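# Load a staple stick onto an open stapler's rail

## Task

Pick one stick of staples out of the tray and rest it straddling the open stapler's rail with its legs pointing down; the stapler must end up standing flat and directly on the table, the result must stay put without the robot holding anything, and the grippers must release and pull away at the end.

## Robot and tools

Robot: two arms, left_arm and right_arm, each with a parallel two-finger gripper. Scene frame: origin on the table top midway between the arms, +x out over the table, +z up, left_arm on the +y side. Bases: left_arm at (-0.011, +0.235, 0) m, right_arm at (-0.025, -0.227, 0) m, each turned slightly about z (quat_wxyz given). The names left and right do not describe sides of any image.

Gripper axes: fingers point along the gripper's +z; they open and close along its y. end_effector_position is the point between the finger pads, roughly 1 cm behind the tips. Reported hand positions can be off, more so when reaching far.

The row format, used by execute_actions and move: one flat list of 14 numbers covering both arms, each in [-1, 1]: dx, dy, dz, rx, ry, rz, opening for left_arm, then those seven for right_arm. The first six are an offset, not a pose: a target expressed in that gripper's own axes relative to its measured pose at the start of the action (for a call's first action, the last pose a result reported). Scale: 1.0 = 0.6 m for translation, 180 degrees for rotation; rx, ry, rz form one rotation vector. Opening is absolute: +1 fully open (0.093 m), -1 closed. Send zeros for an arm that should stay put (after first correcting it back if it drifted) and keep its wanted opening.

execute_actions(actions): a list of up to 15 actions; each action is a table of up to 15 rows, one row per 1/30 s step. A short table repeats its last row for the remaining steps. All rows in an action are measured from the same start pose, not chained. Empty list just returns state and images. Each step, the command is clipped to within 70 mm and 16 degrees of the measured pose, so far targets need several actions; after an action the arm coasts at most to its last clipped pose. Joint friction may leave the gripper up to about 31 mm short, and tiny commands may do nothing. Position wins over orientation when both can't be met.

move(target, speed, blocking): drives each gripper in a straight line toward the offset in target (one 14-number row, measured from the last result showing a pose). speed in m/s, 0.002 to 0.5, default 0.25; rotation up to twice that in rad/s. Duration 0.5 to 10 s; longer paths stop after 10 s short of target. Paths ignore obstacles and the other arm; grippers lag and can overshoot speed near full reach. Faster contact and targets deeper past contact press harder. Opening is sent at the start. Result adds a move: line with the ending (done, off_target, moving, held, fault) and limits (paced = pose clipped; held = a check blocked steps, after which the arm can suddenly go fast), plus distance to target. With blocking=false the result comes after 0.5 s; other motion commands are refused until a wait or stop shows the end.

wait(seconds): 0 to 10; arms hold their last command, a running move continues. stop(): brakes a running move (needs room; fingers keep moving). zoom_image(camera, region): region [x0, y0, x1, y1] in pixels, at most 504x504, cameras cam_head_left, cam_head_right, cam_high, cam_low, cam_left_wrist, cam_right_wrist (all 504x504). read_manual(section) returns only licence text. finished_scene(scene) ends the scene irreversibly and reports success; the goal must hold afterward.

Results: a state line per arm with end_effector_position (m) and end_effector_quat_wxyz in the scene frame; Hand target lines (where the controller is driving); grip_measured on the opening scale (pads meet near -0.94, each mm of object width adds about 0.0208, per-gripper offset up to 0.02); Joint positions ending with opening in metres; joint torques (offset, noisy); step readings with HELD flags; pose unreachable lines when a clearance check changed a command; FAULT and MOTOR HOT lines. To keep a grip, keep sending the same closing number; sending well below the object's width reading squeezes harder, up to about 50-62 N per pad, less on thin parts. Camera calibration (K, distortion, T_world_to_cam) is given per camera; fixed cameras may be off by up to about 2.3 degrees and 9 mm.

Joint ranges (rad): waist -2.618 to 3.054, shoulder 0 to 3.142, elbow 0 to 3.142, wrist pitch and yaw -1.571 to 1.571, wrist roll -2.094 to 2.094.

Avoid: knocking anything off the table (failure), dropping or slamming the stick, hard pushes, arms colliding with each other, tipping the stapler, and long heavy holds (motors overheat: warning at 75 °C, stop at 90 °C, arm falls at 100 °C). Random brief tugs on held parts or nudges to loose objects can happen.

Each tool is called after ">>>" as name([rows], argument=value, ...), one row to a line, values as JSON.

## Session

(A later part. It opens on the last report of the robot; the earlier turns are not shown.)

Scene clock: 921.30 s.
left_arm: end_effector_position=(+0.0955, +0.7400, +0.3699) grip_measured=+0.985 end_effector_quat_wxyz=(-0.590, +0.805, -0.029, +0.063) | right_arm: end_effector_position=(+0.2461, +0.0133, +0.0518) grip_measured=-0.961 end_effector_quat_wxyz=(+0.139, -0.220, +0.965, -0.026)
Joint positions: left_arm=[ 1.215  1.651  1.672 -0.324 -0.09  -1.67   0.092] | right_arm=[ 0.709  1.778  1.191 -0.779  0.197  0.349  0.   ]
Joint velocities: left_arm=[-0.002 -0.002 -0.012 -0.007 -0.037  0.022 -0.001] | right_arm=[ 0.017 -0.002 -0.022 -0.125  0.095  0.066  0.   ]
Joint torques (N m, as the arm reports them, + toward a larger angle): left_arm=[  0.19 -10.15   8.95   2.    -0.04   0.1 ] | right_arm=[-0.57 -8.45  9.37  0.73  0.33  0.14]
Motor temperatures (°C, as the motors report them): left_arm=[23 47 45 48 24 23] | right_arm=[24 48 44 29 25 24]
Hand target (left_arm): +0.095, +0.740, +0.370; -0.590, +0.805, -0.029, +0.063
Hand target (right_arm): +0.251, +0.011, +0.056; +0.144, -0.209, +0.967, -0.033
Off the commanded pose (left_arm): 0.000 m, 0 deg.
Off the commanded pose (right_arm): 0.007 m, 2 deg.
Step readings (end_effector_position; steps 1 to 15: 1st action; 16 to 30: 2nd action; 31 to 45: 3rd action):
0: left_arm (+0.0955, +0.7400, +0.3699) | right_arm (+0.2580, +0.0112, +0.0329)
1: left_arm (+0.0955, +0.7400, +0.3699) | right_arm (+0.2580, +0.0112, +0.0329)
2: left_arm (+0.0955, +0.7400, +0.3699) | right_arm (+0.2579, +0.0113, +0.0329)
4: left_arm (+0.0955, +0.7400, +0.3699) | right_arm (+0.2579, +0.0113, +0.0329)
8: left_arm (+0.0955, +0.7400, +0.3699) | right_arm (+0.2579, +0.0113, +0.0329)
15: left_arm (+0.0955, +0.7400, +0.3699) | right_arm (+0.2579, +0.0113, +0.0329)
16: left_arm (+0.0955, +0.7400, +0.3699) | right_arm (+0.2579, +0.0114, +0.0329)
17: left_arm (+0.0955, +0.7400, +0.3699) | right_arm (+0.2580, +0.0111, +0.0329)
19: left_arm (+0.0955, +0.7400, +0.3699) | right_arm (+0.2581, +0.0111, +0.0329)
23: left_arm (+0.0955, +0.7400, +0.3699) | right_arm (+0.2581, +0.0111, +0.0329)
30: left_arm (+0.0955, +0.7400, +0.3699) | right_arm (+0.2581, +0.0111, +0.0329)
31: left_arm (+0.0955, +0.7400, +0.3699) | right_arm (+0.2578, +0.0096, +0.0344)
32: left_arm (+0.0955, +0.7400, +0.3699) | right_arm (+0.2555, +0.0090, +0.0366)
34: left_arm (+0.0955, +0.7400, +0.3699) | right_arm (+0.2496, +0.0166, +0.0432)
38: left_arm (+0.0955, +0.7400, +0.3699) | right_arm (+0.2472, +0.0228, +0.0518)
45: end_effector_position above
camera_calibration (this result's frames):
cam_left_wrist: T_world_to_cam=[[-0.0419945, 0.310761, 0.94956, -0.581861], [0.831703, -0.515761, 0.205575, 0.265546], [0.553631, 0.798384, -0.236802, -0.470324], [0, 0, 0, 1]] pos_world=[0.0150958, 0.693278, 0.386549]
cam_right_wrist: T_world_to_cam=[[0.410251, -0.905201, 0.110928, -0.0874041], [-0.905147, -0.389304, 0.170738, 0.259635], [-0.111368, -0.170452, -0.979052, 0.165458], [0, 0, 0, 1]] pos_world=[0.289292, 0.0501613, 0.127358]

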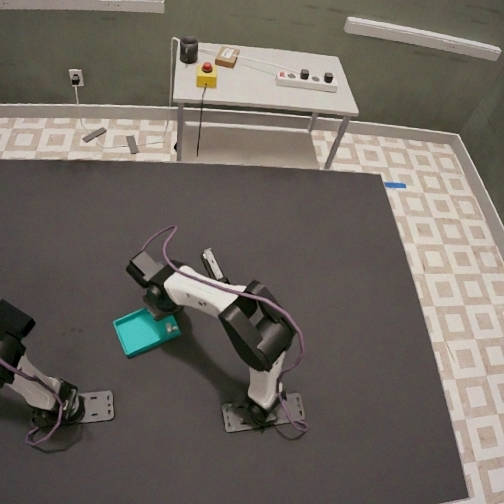

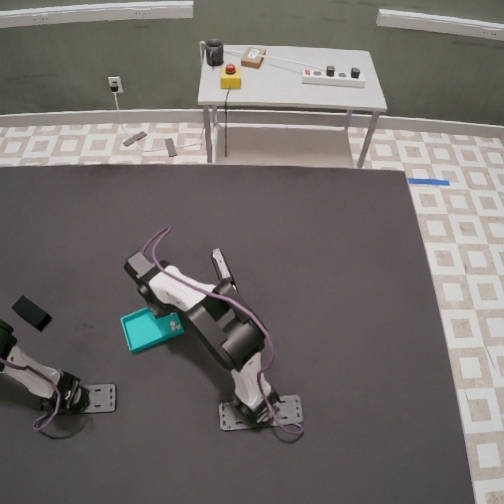

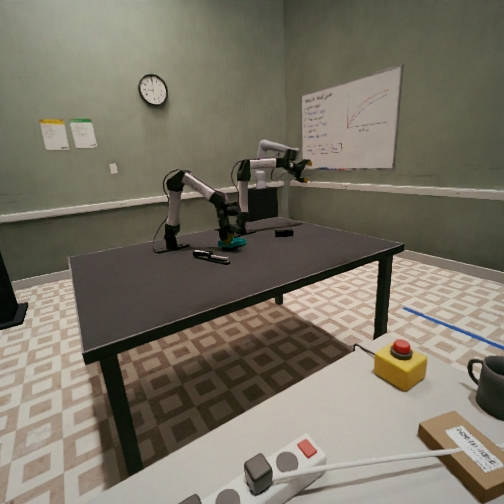

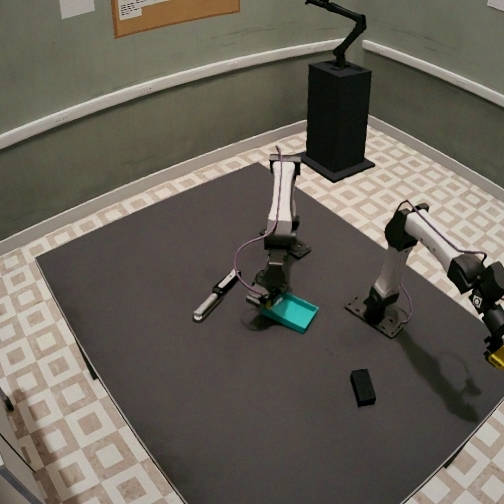

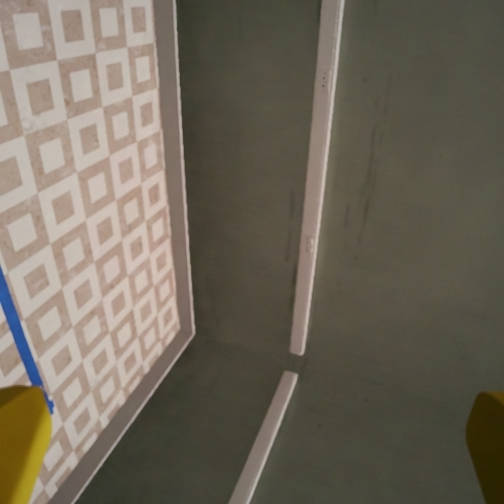

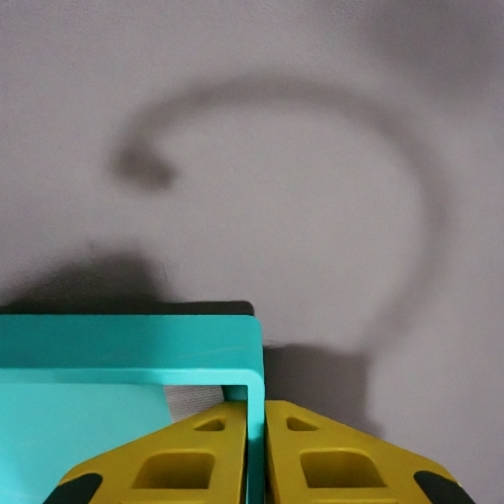

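>>> execute_actions([
  [[0,0,0,0,0,0,1,0,0.004,-0.025,0.03,0,0,-0.97]],
])

>>> zoom_image(camera="cam_head_right", region=[110,280,210,360])

Scene clock: 930.07 s.
left_arm: end_effector_position=(+0.0955, +0.7400, +0.3699) grip_measured=+0.985 end_effector_quat_wxyz=(-0.590, +0.805, -0.029, +0.063) | right_arm: end_effector_position=(+0.2379, +0.0148, +0.0650) grip_measured=-0.961 end_effector_quat_wxyz=(+0.147, -0.219, +0.963, -0.064)
Joint positions: left_arm=[ 1.215  1.651  1.672 -0.324 -0.09  -1.67   0.092] | right_arm=[ 0.767  1.779  1.241 -0.872  0.28   0.405  0.   ]
Joint velocities: left_arm=[ 0.002  0.017  0.002 -0.037 -0.007  0.007 -0.   ] | right_arm=[ 0.007 -0.002 -0.012 -0.051  0.022  0.022  0.   ]
Joint torques (N m, as the arm reports them, + toward a larger angle): left_arm=[  0.11 -10.14   8.91   2.01  -0.04   0.1 ] | right_arm=[-0.3  -7.79  9.33  0.6   0.39  0.17]
Motor temperatures (°C, as the motors report them): left_arm=[23 47 45 48 24 23] | right_arm=[24 48 45 29 25 24]
Hand target (left_arm): +0.095, +0.740, +0.370; -0.590, +0.805, -0.029, +0.063
Hand target (right_arm): +0.241, +0.015, +0.066; +0.149, -0.213, +0.963, -0.071
Off the commanded pose (left_arm): 0.000 m, 0 deg.
Off the commanded pose (right_arm): 0.003 m, 1 deg.
Step readings (end_effector_position):
0: left_arm (+0.0955, +0.7400, +0.3699) | right_arm (+0.2455, +0.0107, +0.0516)
1: left_arm (+0.0955, +0.7400, +0.3699) | right_arm (+0.2453, +0.0102, +0.0532)
2: left_arm (+0.0955, +0.7400, +0.3699) | right_arm (+0.2440, +0.0106, +0.0555)
4: left_arm (+0.0955, +0.7400, +0.3699) | right_arm (+0.2411, +0.0162, +0.0609)
8: left_arm (+0.0955, +0.7400, +0.3699) | right_arm (+0.2393, +0.0199, +0.0652)
15: end_effector_position above
camera_calibration (this result's frames):
cam_left_wrist: T_world_to_cam=[[-0.0419945, 0.310761, 0.94956, -0.581861], [0.831703, -0.515761, 0.205575, 0.265546], [0.553631, 0.798384, -0.236802, -0.470324], [0, 0, 0, 1]] pos_world=[0.0150958, 0.693278, 0.386549]
cam_right_wrist: T_world_to_cam=[[0.395619, -0.899052, 0.187591, -0.085701], [-0.914839, -0.367767, 0.166783, 0.252813], [-0.0809566, -0.237598, -0.967984, 0.170757], [0, 0, 0, 1]] pos_world=[0.279012, 0.0564978, 0.139202]

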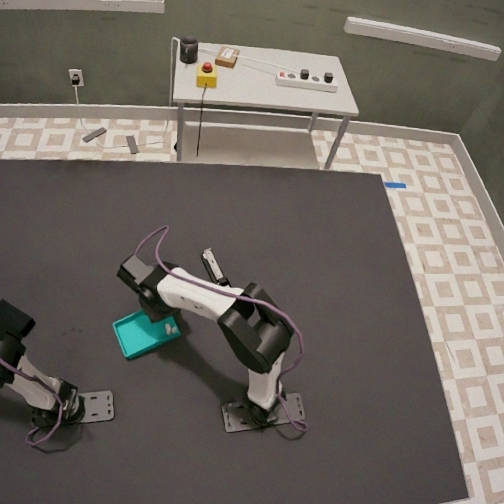

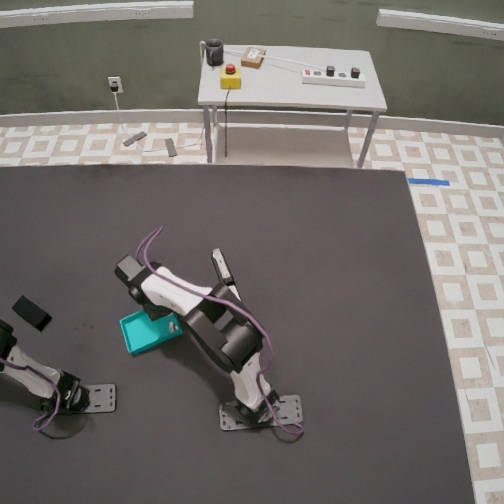

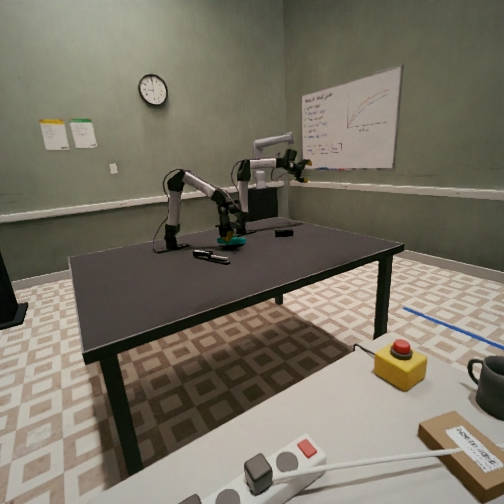

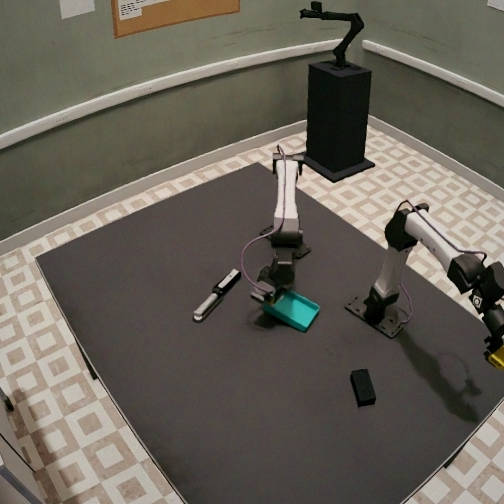

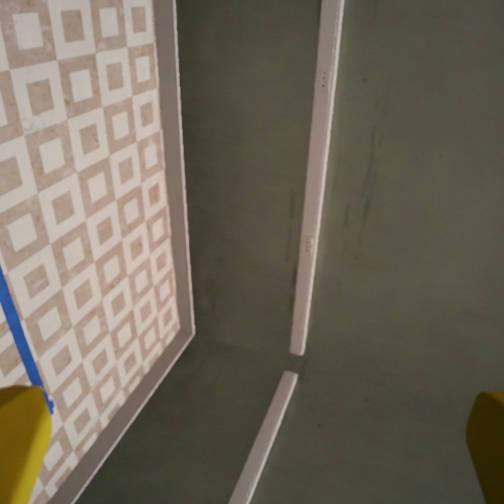

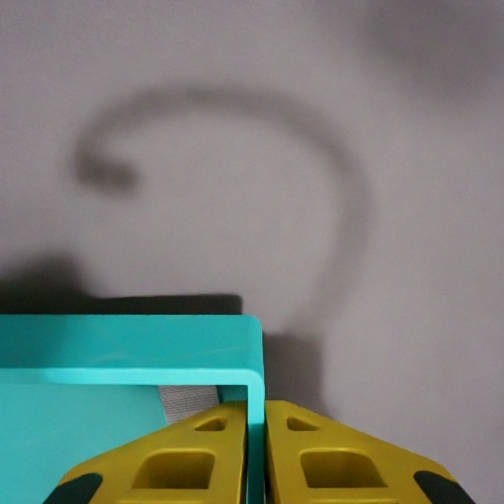

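Region (110, 280, 210, 360) of cam_head_right's 504x504 image, scaled by 5.040, with more detail than that image has; it fills the top 403 rows of this view, and the rest is white.

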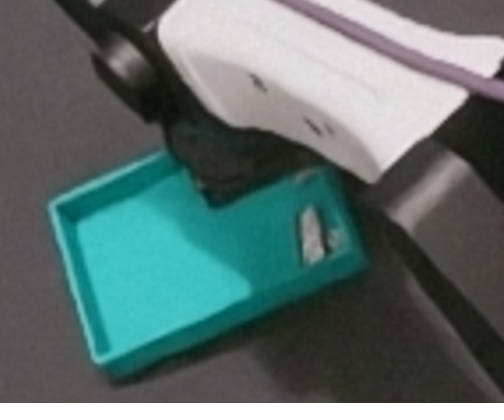

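>>> execute_actions([
  [[0,0,0,0,0,0,1,0,0.004,-0.025,0.03,0,0,-0.97],[0,0,0,0,0,0,1,0,0.004,-0.025,0.03,0,0,-0.97],[0,0,0,0,0,0,1,0,0.004,-0.025,0.03,0,0,-0.97],[0,0,0,0,0,0,1,0,0.004,-0.025,0.03,0,0,-0.97],[0,0,0,0,0,0,1,0,0.004,-0.025,0.03,0,0,-0.97],[0,0,0,0,0,0,1,0,0.004,-0.025,0.03,0,0,-0.97],[0,0,0,0,0,0,1,0,0.004,-0.025,0.03,0,0,-0.97],[0,0,0,0,0,0,1,0,0.004,-0.025,0.03,0,0,-0.97],[0,0,0,0,0,0,1,0,-0.004,0.03,-0.03,0,0,-0.97]],
])

>>> zoom_image(camera="cam_head_right", region=[110,280,210,360])

Scene clock: 938.77 s.
left_arm: end_effector_position=(+0.0955, +0.7400, +0.3699) grip_measured=+0.985 end_effector_quat_wxyz=(-0.590, +0.805, -0.029, +0.063) | right_arm: end_effector_position=(+0.2452, -0.0017, +0.0515) grip_measured=-0.961 end_effector_quat_wxyz=(+0.131, -0.203, +0.969, -0.051)
Joint positions: left_arm=[ 1.215  1.651  1.672 -0.324 -0.09  -1.67   0.092] | right_arm=[ 0.698  1.774  1.187 -0.821  0.231  0.373  0.   ]
Joint velocities: left_arm=[ 0.007 -0.022 -0.002  0.037  0.022 -0.095 -0.001] | right_arm=[-0.095  0.002 -0.032  0.271 -0.33  -0.212  0.   ]
Joint torques (N m, as the arm reports them, + toward a larger angle): left_arm=[  0.12 -10.14   8.96   2.02  -0.04   0.11] | right_arm=[ 0.54 -9.05  5.79  0.91  0.2  -0.03]
Motor temperatures (°C, as the motors report them): left_arm=[23 47 45 48 24 23] | right_arm=[24 48 46 29 25 24]
Hand target (left_arm): +0.095, +0.740, +0.370; -0.590, +0.805, -0.029, +0.063
Hand target (right_arm): +0.244, +0.011, +0.049; +0.137, -0.225, +0.964, -0.021
Off the commanded pose (left_arm): 0.000 m, 0 deg.
Off the commanded pose (right_arm): 0.014 m, 5 deg.
Step readings (end_effector_position):
0: left_arm (+0.0955, +0.7400, +0.3699) | right_arm (+0.2377, +0.0138, +0.0650)
1: left_arm (+0.0955, +0.7400, +0.3699) | right_arm (+0.2372, +0.0132, +0.0666)
2: left_arm (+0.0955, +0.7400, +0.3699) | right_arm (+0.2360, +0.0136, +0.0690)
4: left_arm (+0.0955, +0.7400, +0.3699) | right_arm (+0.2329, +0.0194, +0.0746)
8: left_arm (+0.0955, +0.7400, +0.3699) | right_arm (+0.2308, +0.0233, +0.0800)
15: end_effector_position above
camera_calibration (this result's frames):
cam_left_wrist: T_world_to_cam=[[-0.0419945, 0.310761, 0.94956, -0.581861], [0.831703, -0.515761, 0.205575, 0.265546], [0.553631, 0.798384, -0.236802, -0.470324], [0, 0, 0, 1]] pos_world=[0.0150958, 0.693278, 0.386549]
cam_right_wrist: T_world_to_cam=[[0.3734, -0.91518, 0.151719, -0.0936373], [-0.919428, -0.343346, 0.191743, 0.255491], [-0.123387, -0.211091, -0.969647, 0.164882], [0, 0, 0, 1]] pos_world=[0.290214, 0.0368318, 0.125095]

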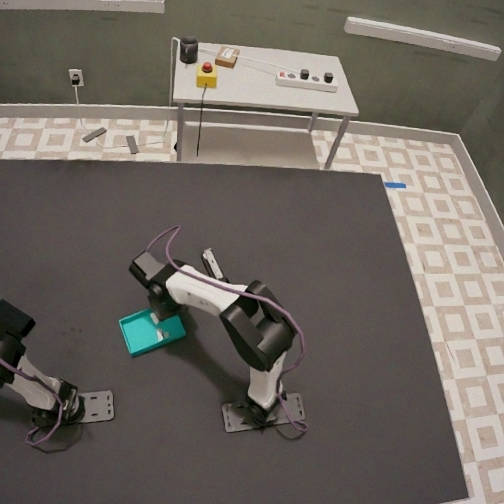

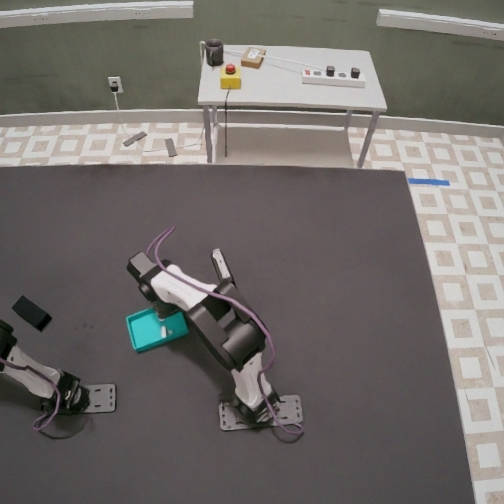

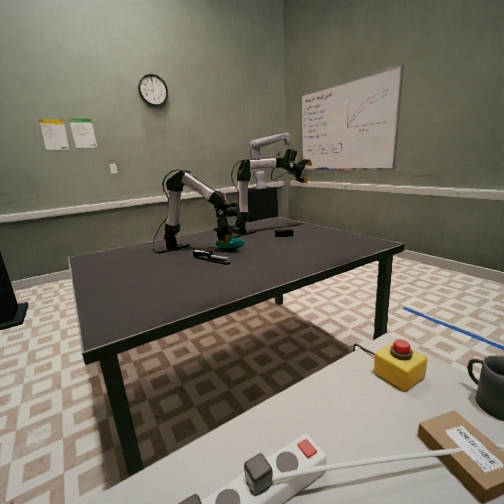

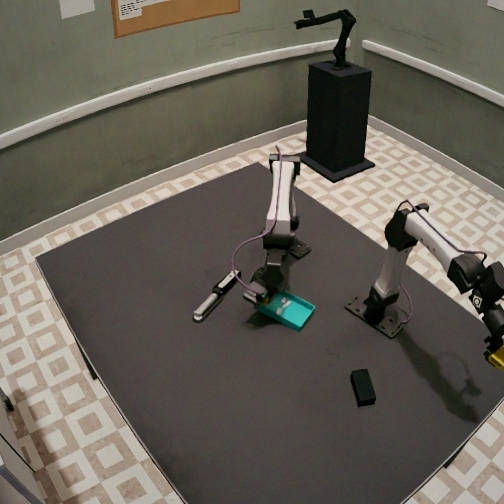

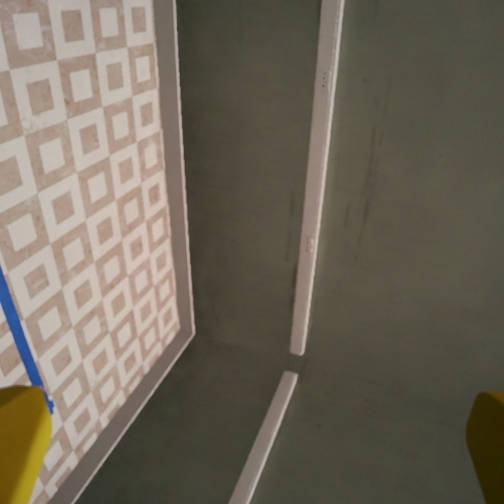

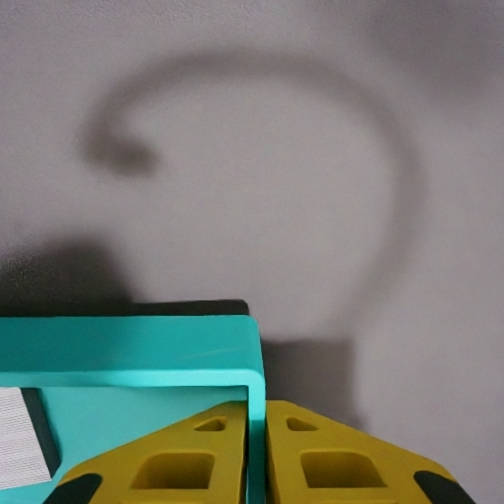

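Region (110, 280, 210, 360) of cam_head_right's 504x504 image, scaled by 5.040, with more detail than that image has; it fills the top 403 rows of this view, and the rest is white.

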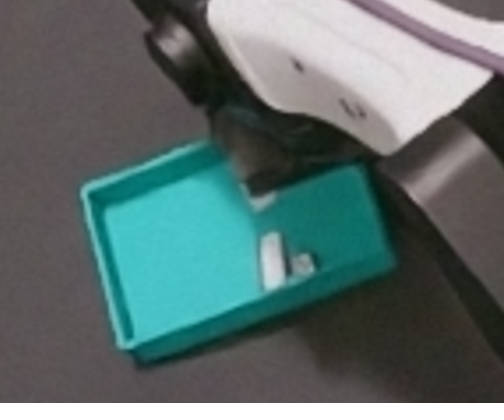

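Worked: the sticks slid to the middle. Lower flat.

>>> execute_actions([
  [[0,0,0,0,0,0,1,0,-0.004,0.028,-0.055,0,0,-0.97]],
  [[0,0,0,0,0,0,1,0,0,0,0,0,0,-0.4]],
  [[0,0,0,0,0,0,1,0,0,-0.08,0,0,0,-0.4]],
  [[0,0,0,0,0,0,1,0,0.06,-0.04,0,0,0,-0.4]],
])

Scene clock: 945.20 s.
left_arm: end_effector_position=(+0.0955, +0.7400, +0.3699) grip_measured=+0.985 end_effector_quat_wxyz=(-0.590, +0.805, -0.029, +0.063) | right_arm: end_effector_position=(+0.2264, +0.0215, +0.1062) grip_measured=-0.402 end_effector_quat_wxyz=(+0.123, -0.215, +0.968, +0.034)
Joint positions: left_arm=[ 1.215  1.651  1.672 -0.324 -0.09  -1.67   0.092] | right_arm=[ 0.711  1.664  1.283 -0.946  0.082  0.373  0.026]
Joint velocities: left_arm=[-0.002  0.002  0.007  0.007  0.037  0.051 -0.001] | right_arm=[ 0.002  0.002  0.002 -0.066  0.051  0.095 -0.   ]
Joint torques (N m, as the arm reports them, + toward a larger angle): left_arm=[  0.16 -10.19   8.99   2.03  -0.05   0.11] | right_arm=[-0.59 -7.29  9.17  0.74  0.29  0.18]
Motor temperatures (°C, as the motors report them): left_arm=[23 47 45 48 24 23] | right_arm=[24 48 46 29 25 24]
Hand target (left_arm): +0.095, +0.740, +0.370; -0.590, +0.805, -0.029, +0.063
Hand target (right_arm): +0.229, +0.018, +0.107; +0.122, -0.205, +0.971, +0.027
Off the commanded pose (left_arm): 0.000 m, 0 deg.
Off the commanded pose (right_arm): 0.004 m, 2 deg.
Step readings (end_effector_position; steps 1 to 15: 1st action; 16 to 30: 2nd action; 31 to 45: 3rd action; 46 to 60: 4th action):
0: left_arm (+0.0955, +0.7400, +0.3699) | right_arm (+0.2490, +0.0096, +0.0523)
1: left_arm (+0.0955, +0.7400, +0.3699) | right_arm (+0.2491, +0.0098, +0.0504)
2: left_arm (+0.0955, +0.7400, +0.3699) | right_arm (+0.2498, +0.0074, +0.0475)
4: left_arm (+0.0955, +0.7400, +0.3699) | right_arm (+0.2526, -0.0054, +0.0404)
8: left_arm (+0.0955, +0.7400, +0.3699) | right_arm (+0.2547, -0.0114, +0.0362)
15: left_arm (+0.0955, +0.7400, +0.3699) | right_arm (+0.2552, -0.0069, +0.0366)
16: left_arm (+0.0955, +0.7400, +0.3699) | right_arm (+0.2551, -0.0069, +0.0366)
17: left_arm (+0.0955, +0.7400, +0.3699) | right_arm (+0.2551, -0.0069, +0.0366)
19: left_arm (+0.0955, +0.7400, +0.3699) | right_arm (+0.2551, -0.0069, +0.0366)
23: left_arm (+0.0955, +0.7400, +0.3699) | right_arm (+0.2551, -0.0069, +0.0366)
30: left_arm (+0.0955, +0.7400, +0.3699) | right_arm (+0.2551, -0.0069, +0.0366)
31: left_arm (+0.0955, +0.7400, +0.3699) | right_arm (+0.2537, -0.0080, +0.0396)
32: left_arm (+0.0955, +0.7400, +0.3699) | right_arm (+0.2509, -0.0104, +0.0450)
34: left_arm (+0.0955, +0.7400, +0.3699) | right_arm (+0.2498, -0.0113, +0.0618)
38: left_arm (+0.0955, +0.7400, +0.3699) | right_arm (+0.2539, -0.0079, +0.0844)
45: left_arm (+0.0955, +0.7400, +0.3699) | right_arm (+0.2487, -0.0123, +0.0834)
46: left_arm (+0.0955, +0.7400, +0.3699) | right_arm (+0.2464, -0.0109, +0.0853)
47: left_arm (+0.0955, +0.7400, +0.3699) | right_arm (+0.2420, -0.0056, +0.0887)
49: left_arm (+0.0955, +0.7400, +0.3699) | right_arm (+0.2338, +0.0122, +0.0984)
53: left_arm (+0.0955, +0.7400, +0.3699) | right_arm (+0.2299, +0.0257, +0.1075)
60: end_effector_position above
camera_calibration (this result's frames):
cam_left_wrist: T_world_to_cam=[[-0.0419945, 0.310761, 0.94956, -0.581861], [0.831703, -0.515761, 0.205575, 0.265546], [0.553631, 0.798384, -0.236802, -0.470324], [0, 0, 0, 1]] pos_world=[0.0150958, 0.693278, 0.386549]
cam_right_wrist: T_world_to_cam=[[0.417245, -0.908689, -0.0138283, -0.0661712], [-0.893407, -0.412921, 0.176974, 0.232845], [-0.166524, -0.061487, -0.984118, 0.228626], [0, 0, 0, 1]] pos_world=[0.273707, 0.0500753, 0.182872]

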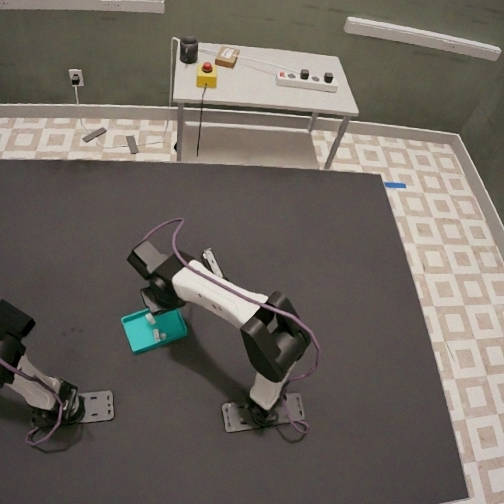

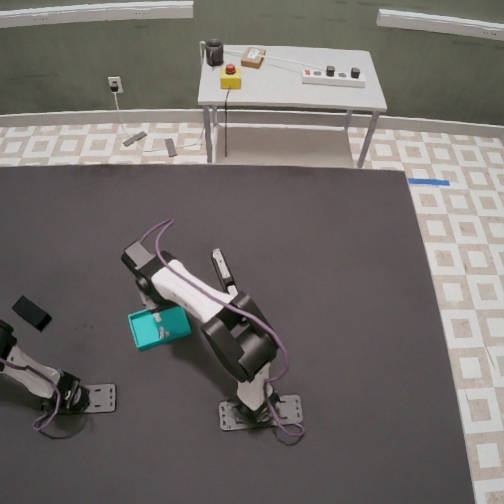

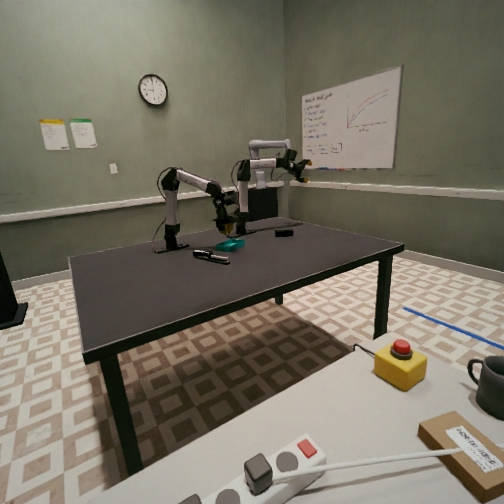

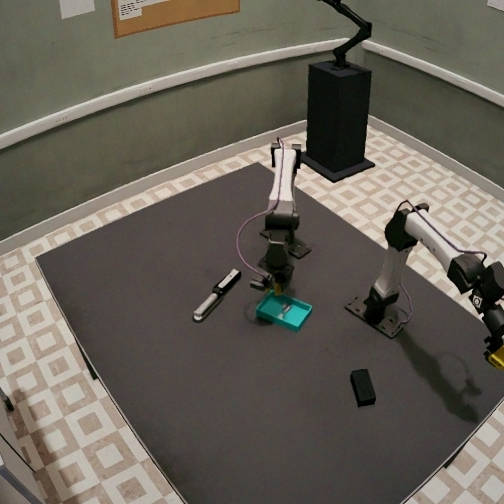

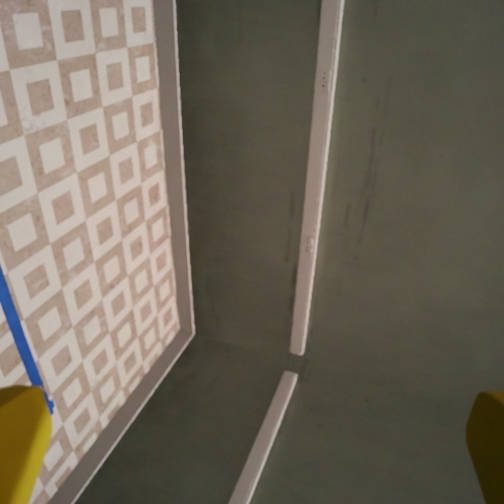

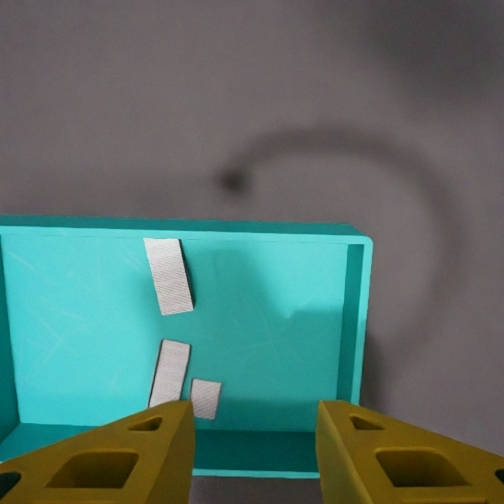

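>>> move(target=[0,0,0,0,0,0,1,-0.006,0.0665,0.06,0,0.055,-0.055,-0.45], speed=0.15)

Scene clock: 974.70 s.
left_arm: end_effector_position=(+0.0955, +0.7400, +0.3699) grip_measured=+0.985 end_effector_quat_wxyz=(-0.590, +0.805, -0.029, +0.063) | right_arm: end_effector_position=(+0.2235, +0.0596, +0.0740) grip_measured=-0.448 end_effector_quat_wxyz=(+0.050, -0.291, +0.955, +0.004)
Joint positions: left_arm=[ 1.215  1.651  1.672 -0.324 -0.09  -1.67   0.092] | right_arm=[ 0.77   1.916  1.49  -1.056  0.048  0.284  0.024]
Joint velocities: left_arm=[-0.002 -0.027  0.012 -0.022 -0.037 -0.081  0.   ] | right_arm=[-0.002  0.012 -0.012 -0.037  0.037 -0.007 -0.001]
Joint torques (N m, as the arm reports them, + toward a larger angle): left_arm=[  0.15 -10.19   8.92   2.    -0.06   0.08] | right_arm=[ 0.1  -8.71  9.19  0.46  0.06  0.  ]
Motor temperatures (°C, as the motors report them): left_arm=[23 47 45 48 24 23] | right_arm=[24 46 48 29 25 24]
Hand target (left_arm): +0.095, +0.740, +0.370; -0.590, +0.805, -0.029, +0.063
Hand target (right_arm): +0.221, +0.064, +0.073; +0.042, -0.300, +0.953, +0.006
Off the commanded pose (left_arm): 0.000 m, 0 deg.
Off the commanded pose (right_arm): 0.005 m, 1 deg.
move: done
camera_calibration (this result's frames):
cam_left_wrist: T_world_to_cam=[[-0.0419945, 0.310761, 0.94956, -0.581861], [0.831703, -0.515761, 0.205575, 0.265546], [0.553631, 0.798384, -0.236802, -0.470324], [0, 0, 0, 1]] pos_world=[0.0150958, 0.693278, 0.386549]
cam_right_wrist: T_world_to_cam=[[0.550967, -0.83424, 0.021888, -0.0677197], [-0.79187, -0.514346, 0.329226, 0.223815], [-0.263396, -0.198725, -0.943997, 0.225679], [0, 0, 0, 1]] pos_world=[0.273986, 0.103472, 0.140837]

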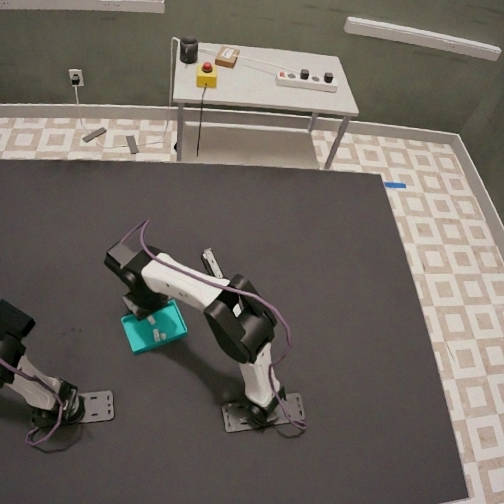

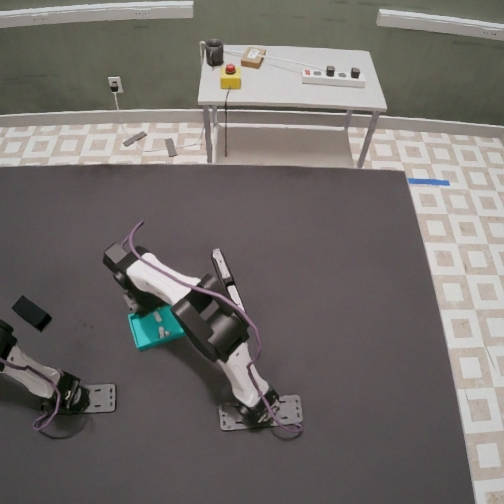

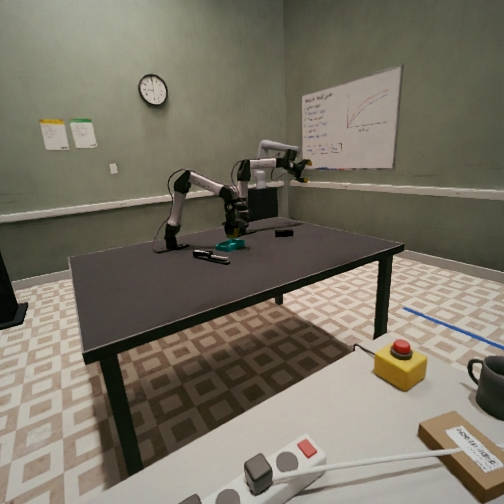

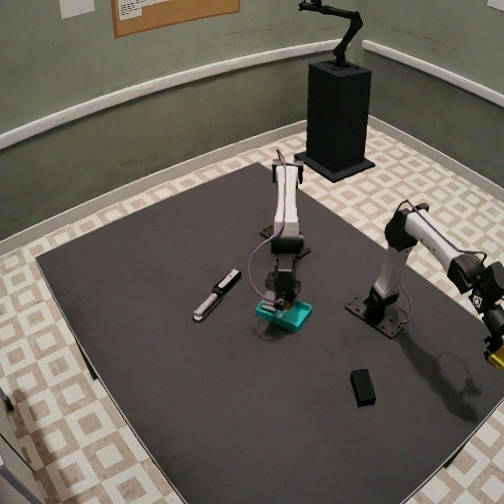

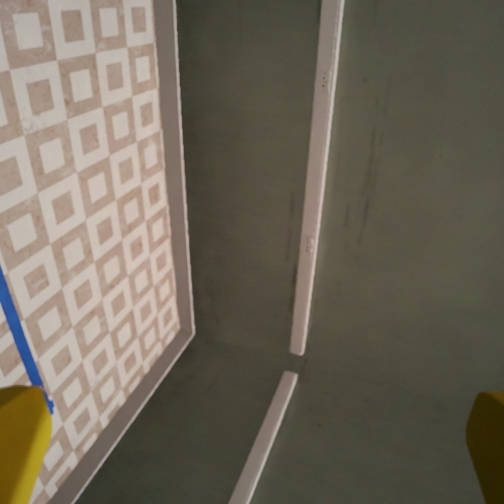

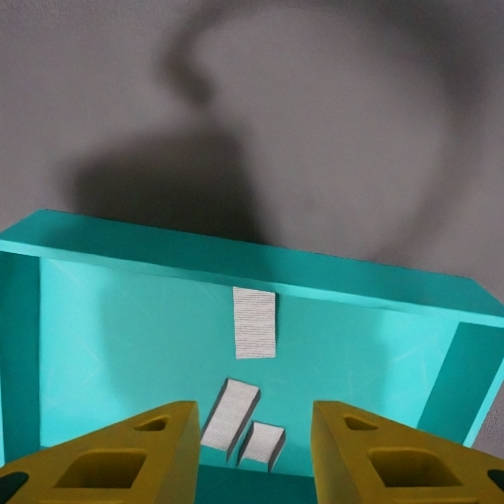

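>>> execute_actions([
  [[0,0,0,0,0,0,1,0.012,0,0.055,0,0,0,-0.45]],
])

Scene clock: 1002.40 s.
left_arm: end_effector_position=(+0.0955, +0.7400, +0.3699) grip_measured=+0.985 end_effector_quat_wxyz=(-0.590, +0.805, -0.029, +0.063) | right_arm: end_effector_position=(+0.2216, +0.0574, +0.0470) grip_measured=-0.448 end_effector_quat_wxyz=(+0.053, -0.292, +0.955, +0.006)
Joint positions: left_arm=[ 1.215  1.651  1.672 -0.324 -0.09  -1.67   0.092] | right_arm=[ 0.77   1.925  1.391 -0.942  0.048  0.283  0.024]
Joint velocities: left_arm=[ 0.007 -0.022  0.007 -0.066 -0.081 -0.11   0.   ] | right_arm=[ 0.002 -0.007 -0.002  0.051  0.037  0.022  0.001]
Joint torques (N m, as the arm reports them, + toward a larger angle): left_arm=[  0.18 -10.09   8.89   2.02  -0.04   0.11] | right_arm=[-0.23 -9.39  6.06  0.63  0.17  0.07]
Motor temperatures (°C, as the motors report them): left_arm=[23 47 46 48 24 23] | right_arm=[24 47 49 28 25 24]
Hand target (left_arm): +0.095, +0.740, +0.370; -0.590, +0.805, -0.029, +0.063
Hand target (right_arm): +0.220, +0.057, +0.041; +0.050, -0.291, +0.955, +0.004
Off the commanded pose (left_arm): 0.000 m, 0 deg.
Off the commanded pose (right_arm): 0.007 m, 0 deg.
Step readings (end_effector_position):
0: left_arm (+0.0955, +0.7400, +0.3699) | right_arm (+0.2230, +0.0591, +0.0740)
1: left_arm (+0.0955, +0.7400, +0.3699) | right_arm (+0.2235, +0.0597, +0.0712)
2: left_arm (+0.0955, +0.7400, +0.3699) | right_arm (+0.2234, +0.0596, +0.0667)
4: left_arm (+0.0955, +0.7400, +0.3699) | right_arm (+0.2197, +0.0552, +0.0555)
8: left_arm (+0.0955, +0.7400, +0.3699) | right_arm (+0.2175, +0.0524, +0.0465)
15: end_effector_position above
camera_calibration (this result's frames):
cam_left_wrist: T_world_to_cam=[[-0.0419945, 0.310761, 0.94956, -0.581861], [0.831703, -0.515761, 0.205575, 0.265546], [0.553631, 0.798384, -0.236802, -0.470324], [0, 0, 0, 1]] pos_world=[0.0150958, 0.693278, 0.386549]
cam_right_wrist: T_world_to_cam=[[0.551874, -0.833688, 0.0199845, -0.0680465], [-0.792379, -0.516757, 0.324187, 0.230578], [-0.259944, -0.194746, -0.945782, 0.198336], [0, 0, 0, 1]] pos_world=[0.271815, 0.101048, 0.114192]

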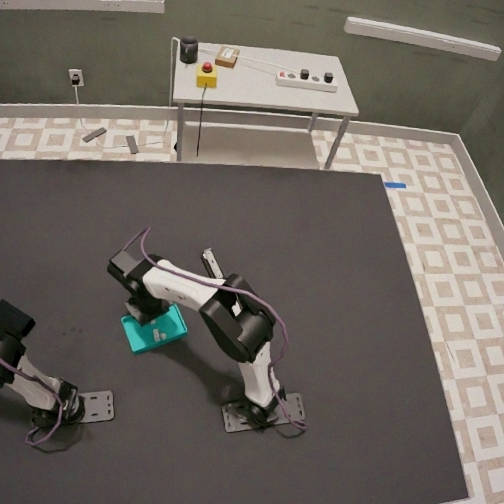

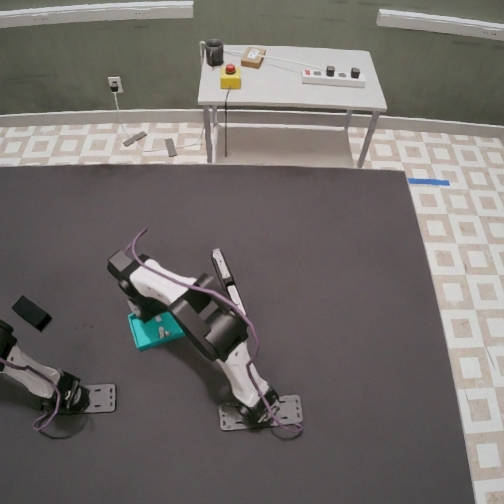

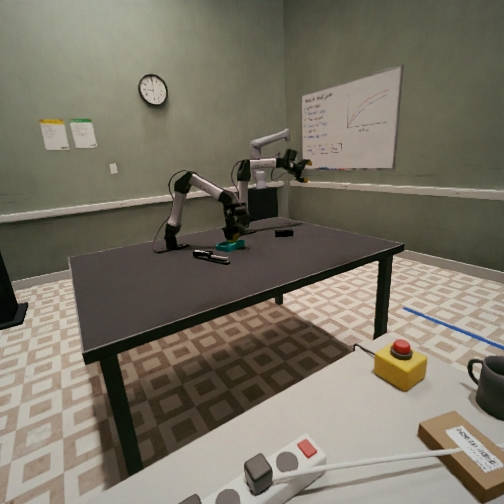

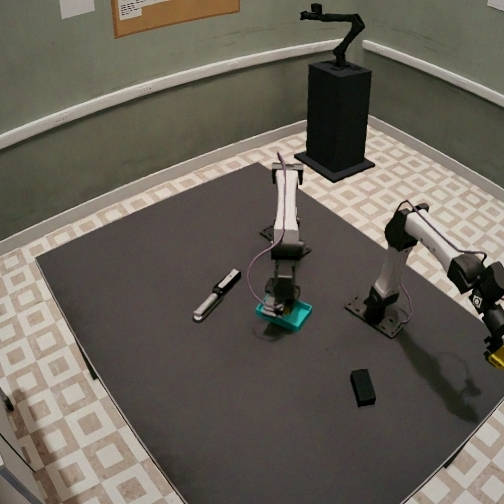

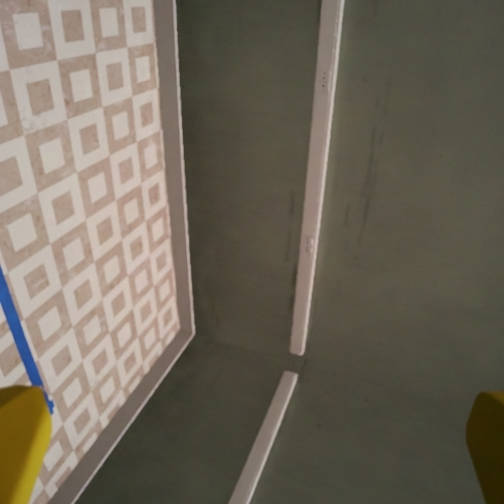

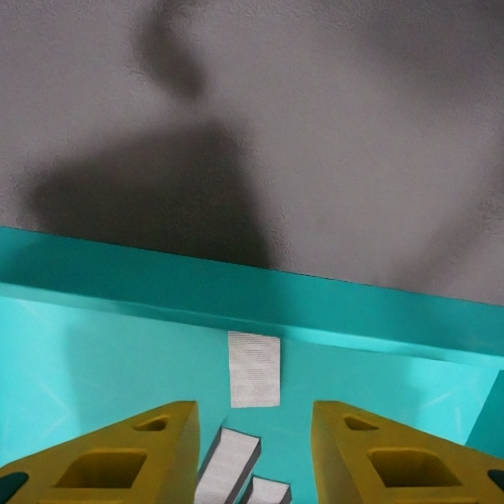

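>>> execute_actions([
  [[0,0,0,0,0,0,1,0.004,0,0.05,0,0,0,-0.45]],
])

Scene clock: 1010.20 s.
left_arm: end_effector_position=(+0.0955, +0.7400, +0.3699) grip_measured=+0.985 end_effector_quat_wxyz=(-0.590, +0.805, -0.029, +0.063) | right_arm: end_effector_position=(+0.2238, +0.0601, +0.0253) grip_measured=-0.448 end_effector_quat_wxyz=(+0.058, -0.292, +0.955, +0.010)
Joint positions: left_arm=[ 1.215  1.651  1.672 -0.324 -0.09  -1.67   0.092] | right_arm=[ 0.77   1.953  1.339 -0.849  0.048  0.283  0.024]
Joint velocities: left_arm=[-0.007 -0.002 -0.012  0.007 -0.007 -0.051 -0.001] | right_arm=[-0.007  0.002  0.007 -0.022 -0.081 -0.022 -0.   ]
Joint torques (N m, as the arm reports them, + toward a larger angle): left_arm=[  0.19 -10.11   9.02   2.01  -0.02   0.09] | right_arm=[-0.34 -9.2   5.71  0.71  0.15  0.02]
Motor temperatures (°C, as the motors report them): left_arm=[23 47 46 48 24 23] | right_arm=[24 47 48 28 25 24]
Hand target (left_arm): +0.095, +0.740, +0.370; -0.590, +0.805, -0.029, +0.063
Hand target (right_arm): +0.222, +0.058, +0.017; +0.053, -0.292, +0.955, +0.006
Off the commanded pose (left_arm): 0.000 m, 0 deg.
Off the commanded pose (right_arm): 0.009 m, 1 deg.
Step readings (end_effector_position):
0: left_arm (+0.0955, +0.7400, +0.3699) | right_arm (+0.2225, +0.0584, +0.0471)
1: left_arm (+0.0955, +0.7400, +0.3699) | right_arm (+0.2229, +0.0590, +0.0451)
2: left_arm (+0.0955, +0.7400, +0.3699) | right_arm (+0.2235, +0.0597, +0.0425)
4: left_arm (+0.0955, +0.7400, +0.3699) | right_arm (+0.2223, +0.0583, +0.0344)
8: left_arm (+0.0955, +0.7400, +0.3699) | right_arm (+0.2212, +0.0569, +0.0252)
15: end_effector_position above
camera_calibration (this result's frames):
cam_left_wrist: T_world_to_cam=[[-0.0419945, 0.310761, 0.94956, -0.581861], [0.831703, -0.515761, 0.205575, 0.265546], [0.553631, 0.798384, -0.236802, -0.470324], [0, 0, 0, 1]] pos_world=[0.0150958, 0.693278, 0.386549]
cam_right_wrist: T_world_to_cam=[[0.551728, -0.833864, 0.0163461, -0.0664971], [-0.79494, -0.519842, 0.312785, 0.241721], [-0.252323, -0.185566, -0.949683, 0.176748], [0, 0, 0, 1]] pos_world=[0.27344, 0.103006, 0.0933353]

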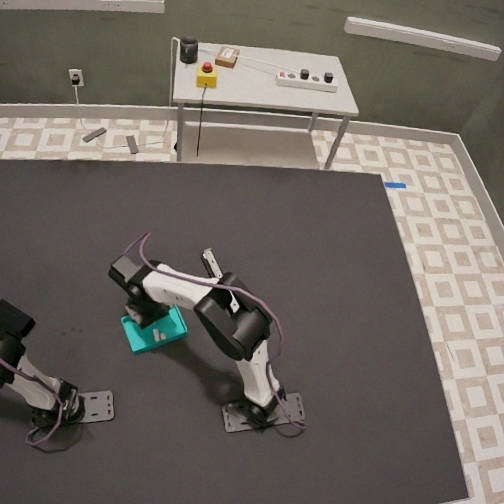

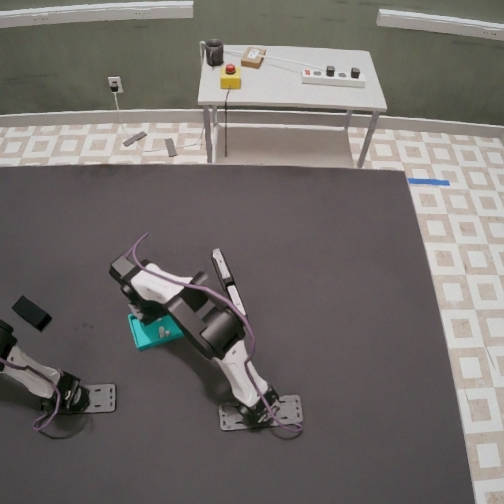

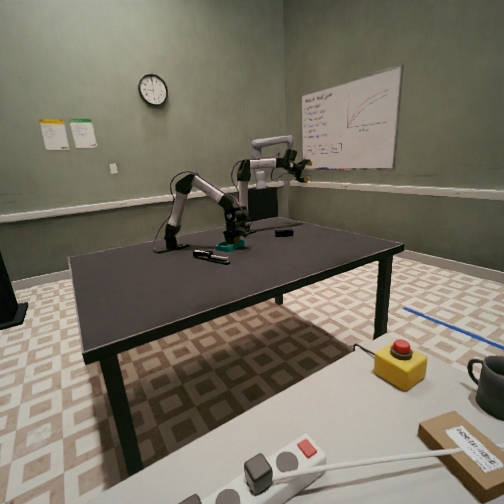

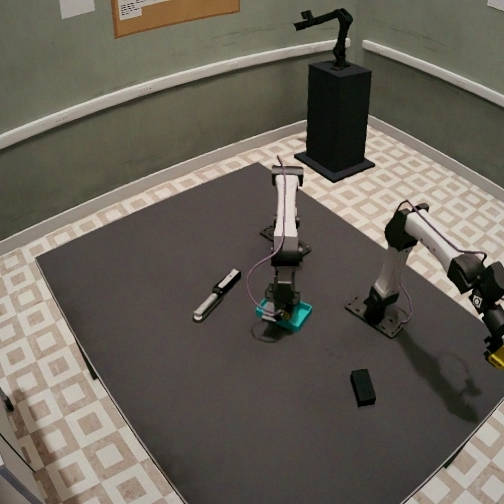

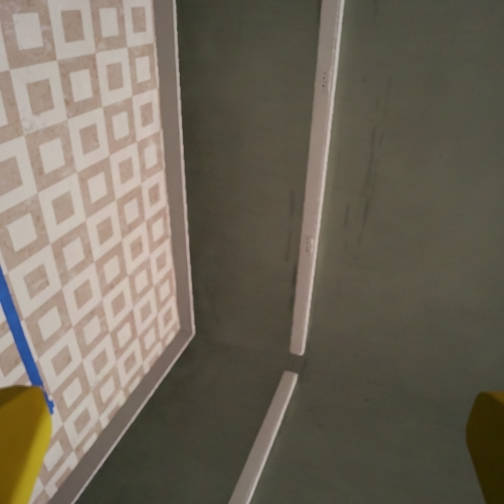

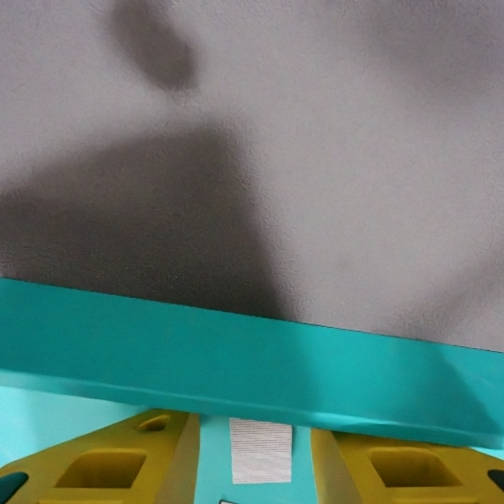

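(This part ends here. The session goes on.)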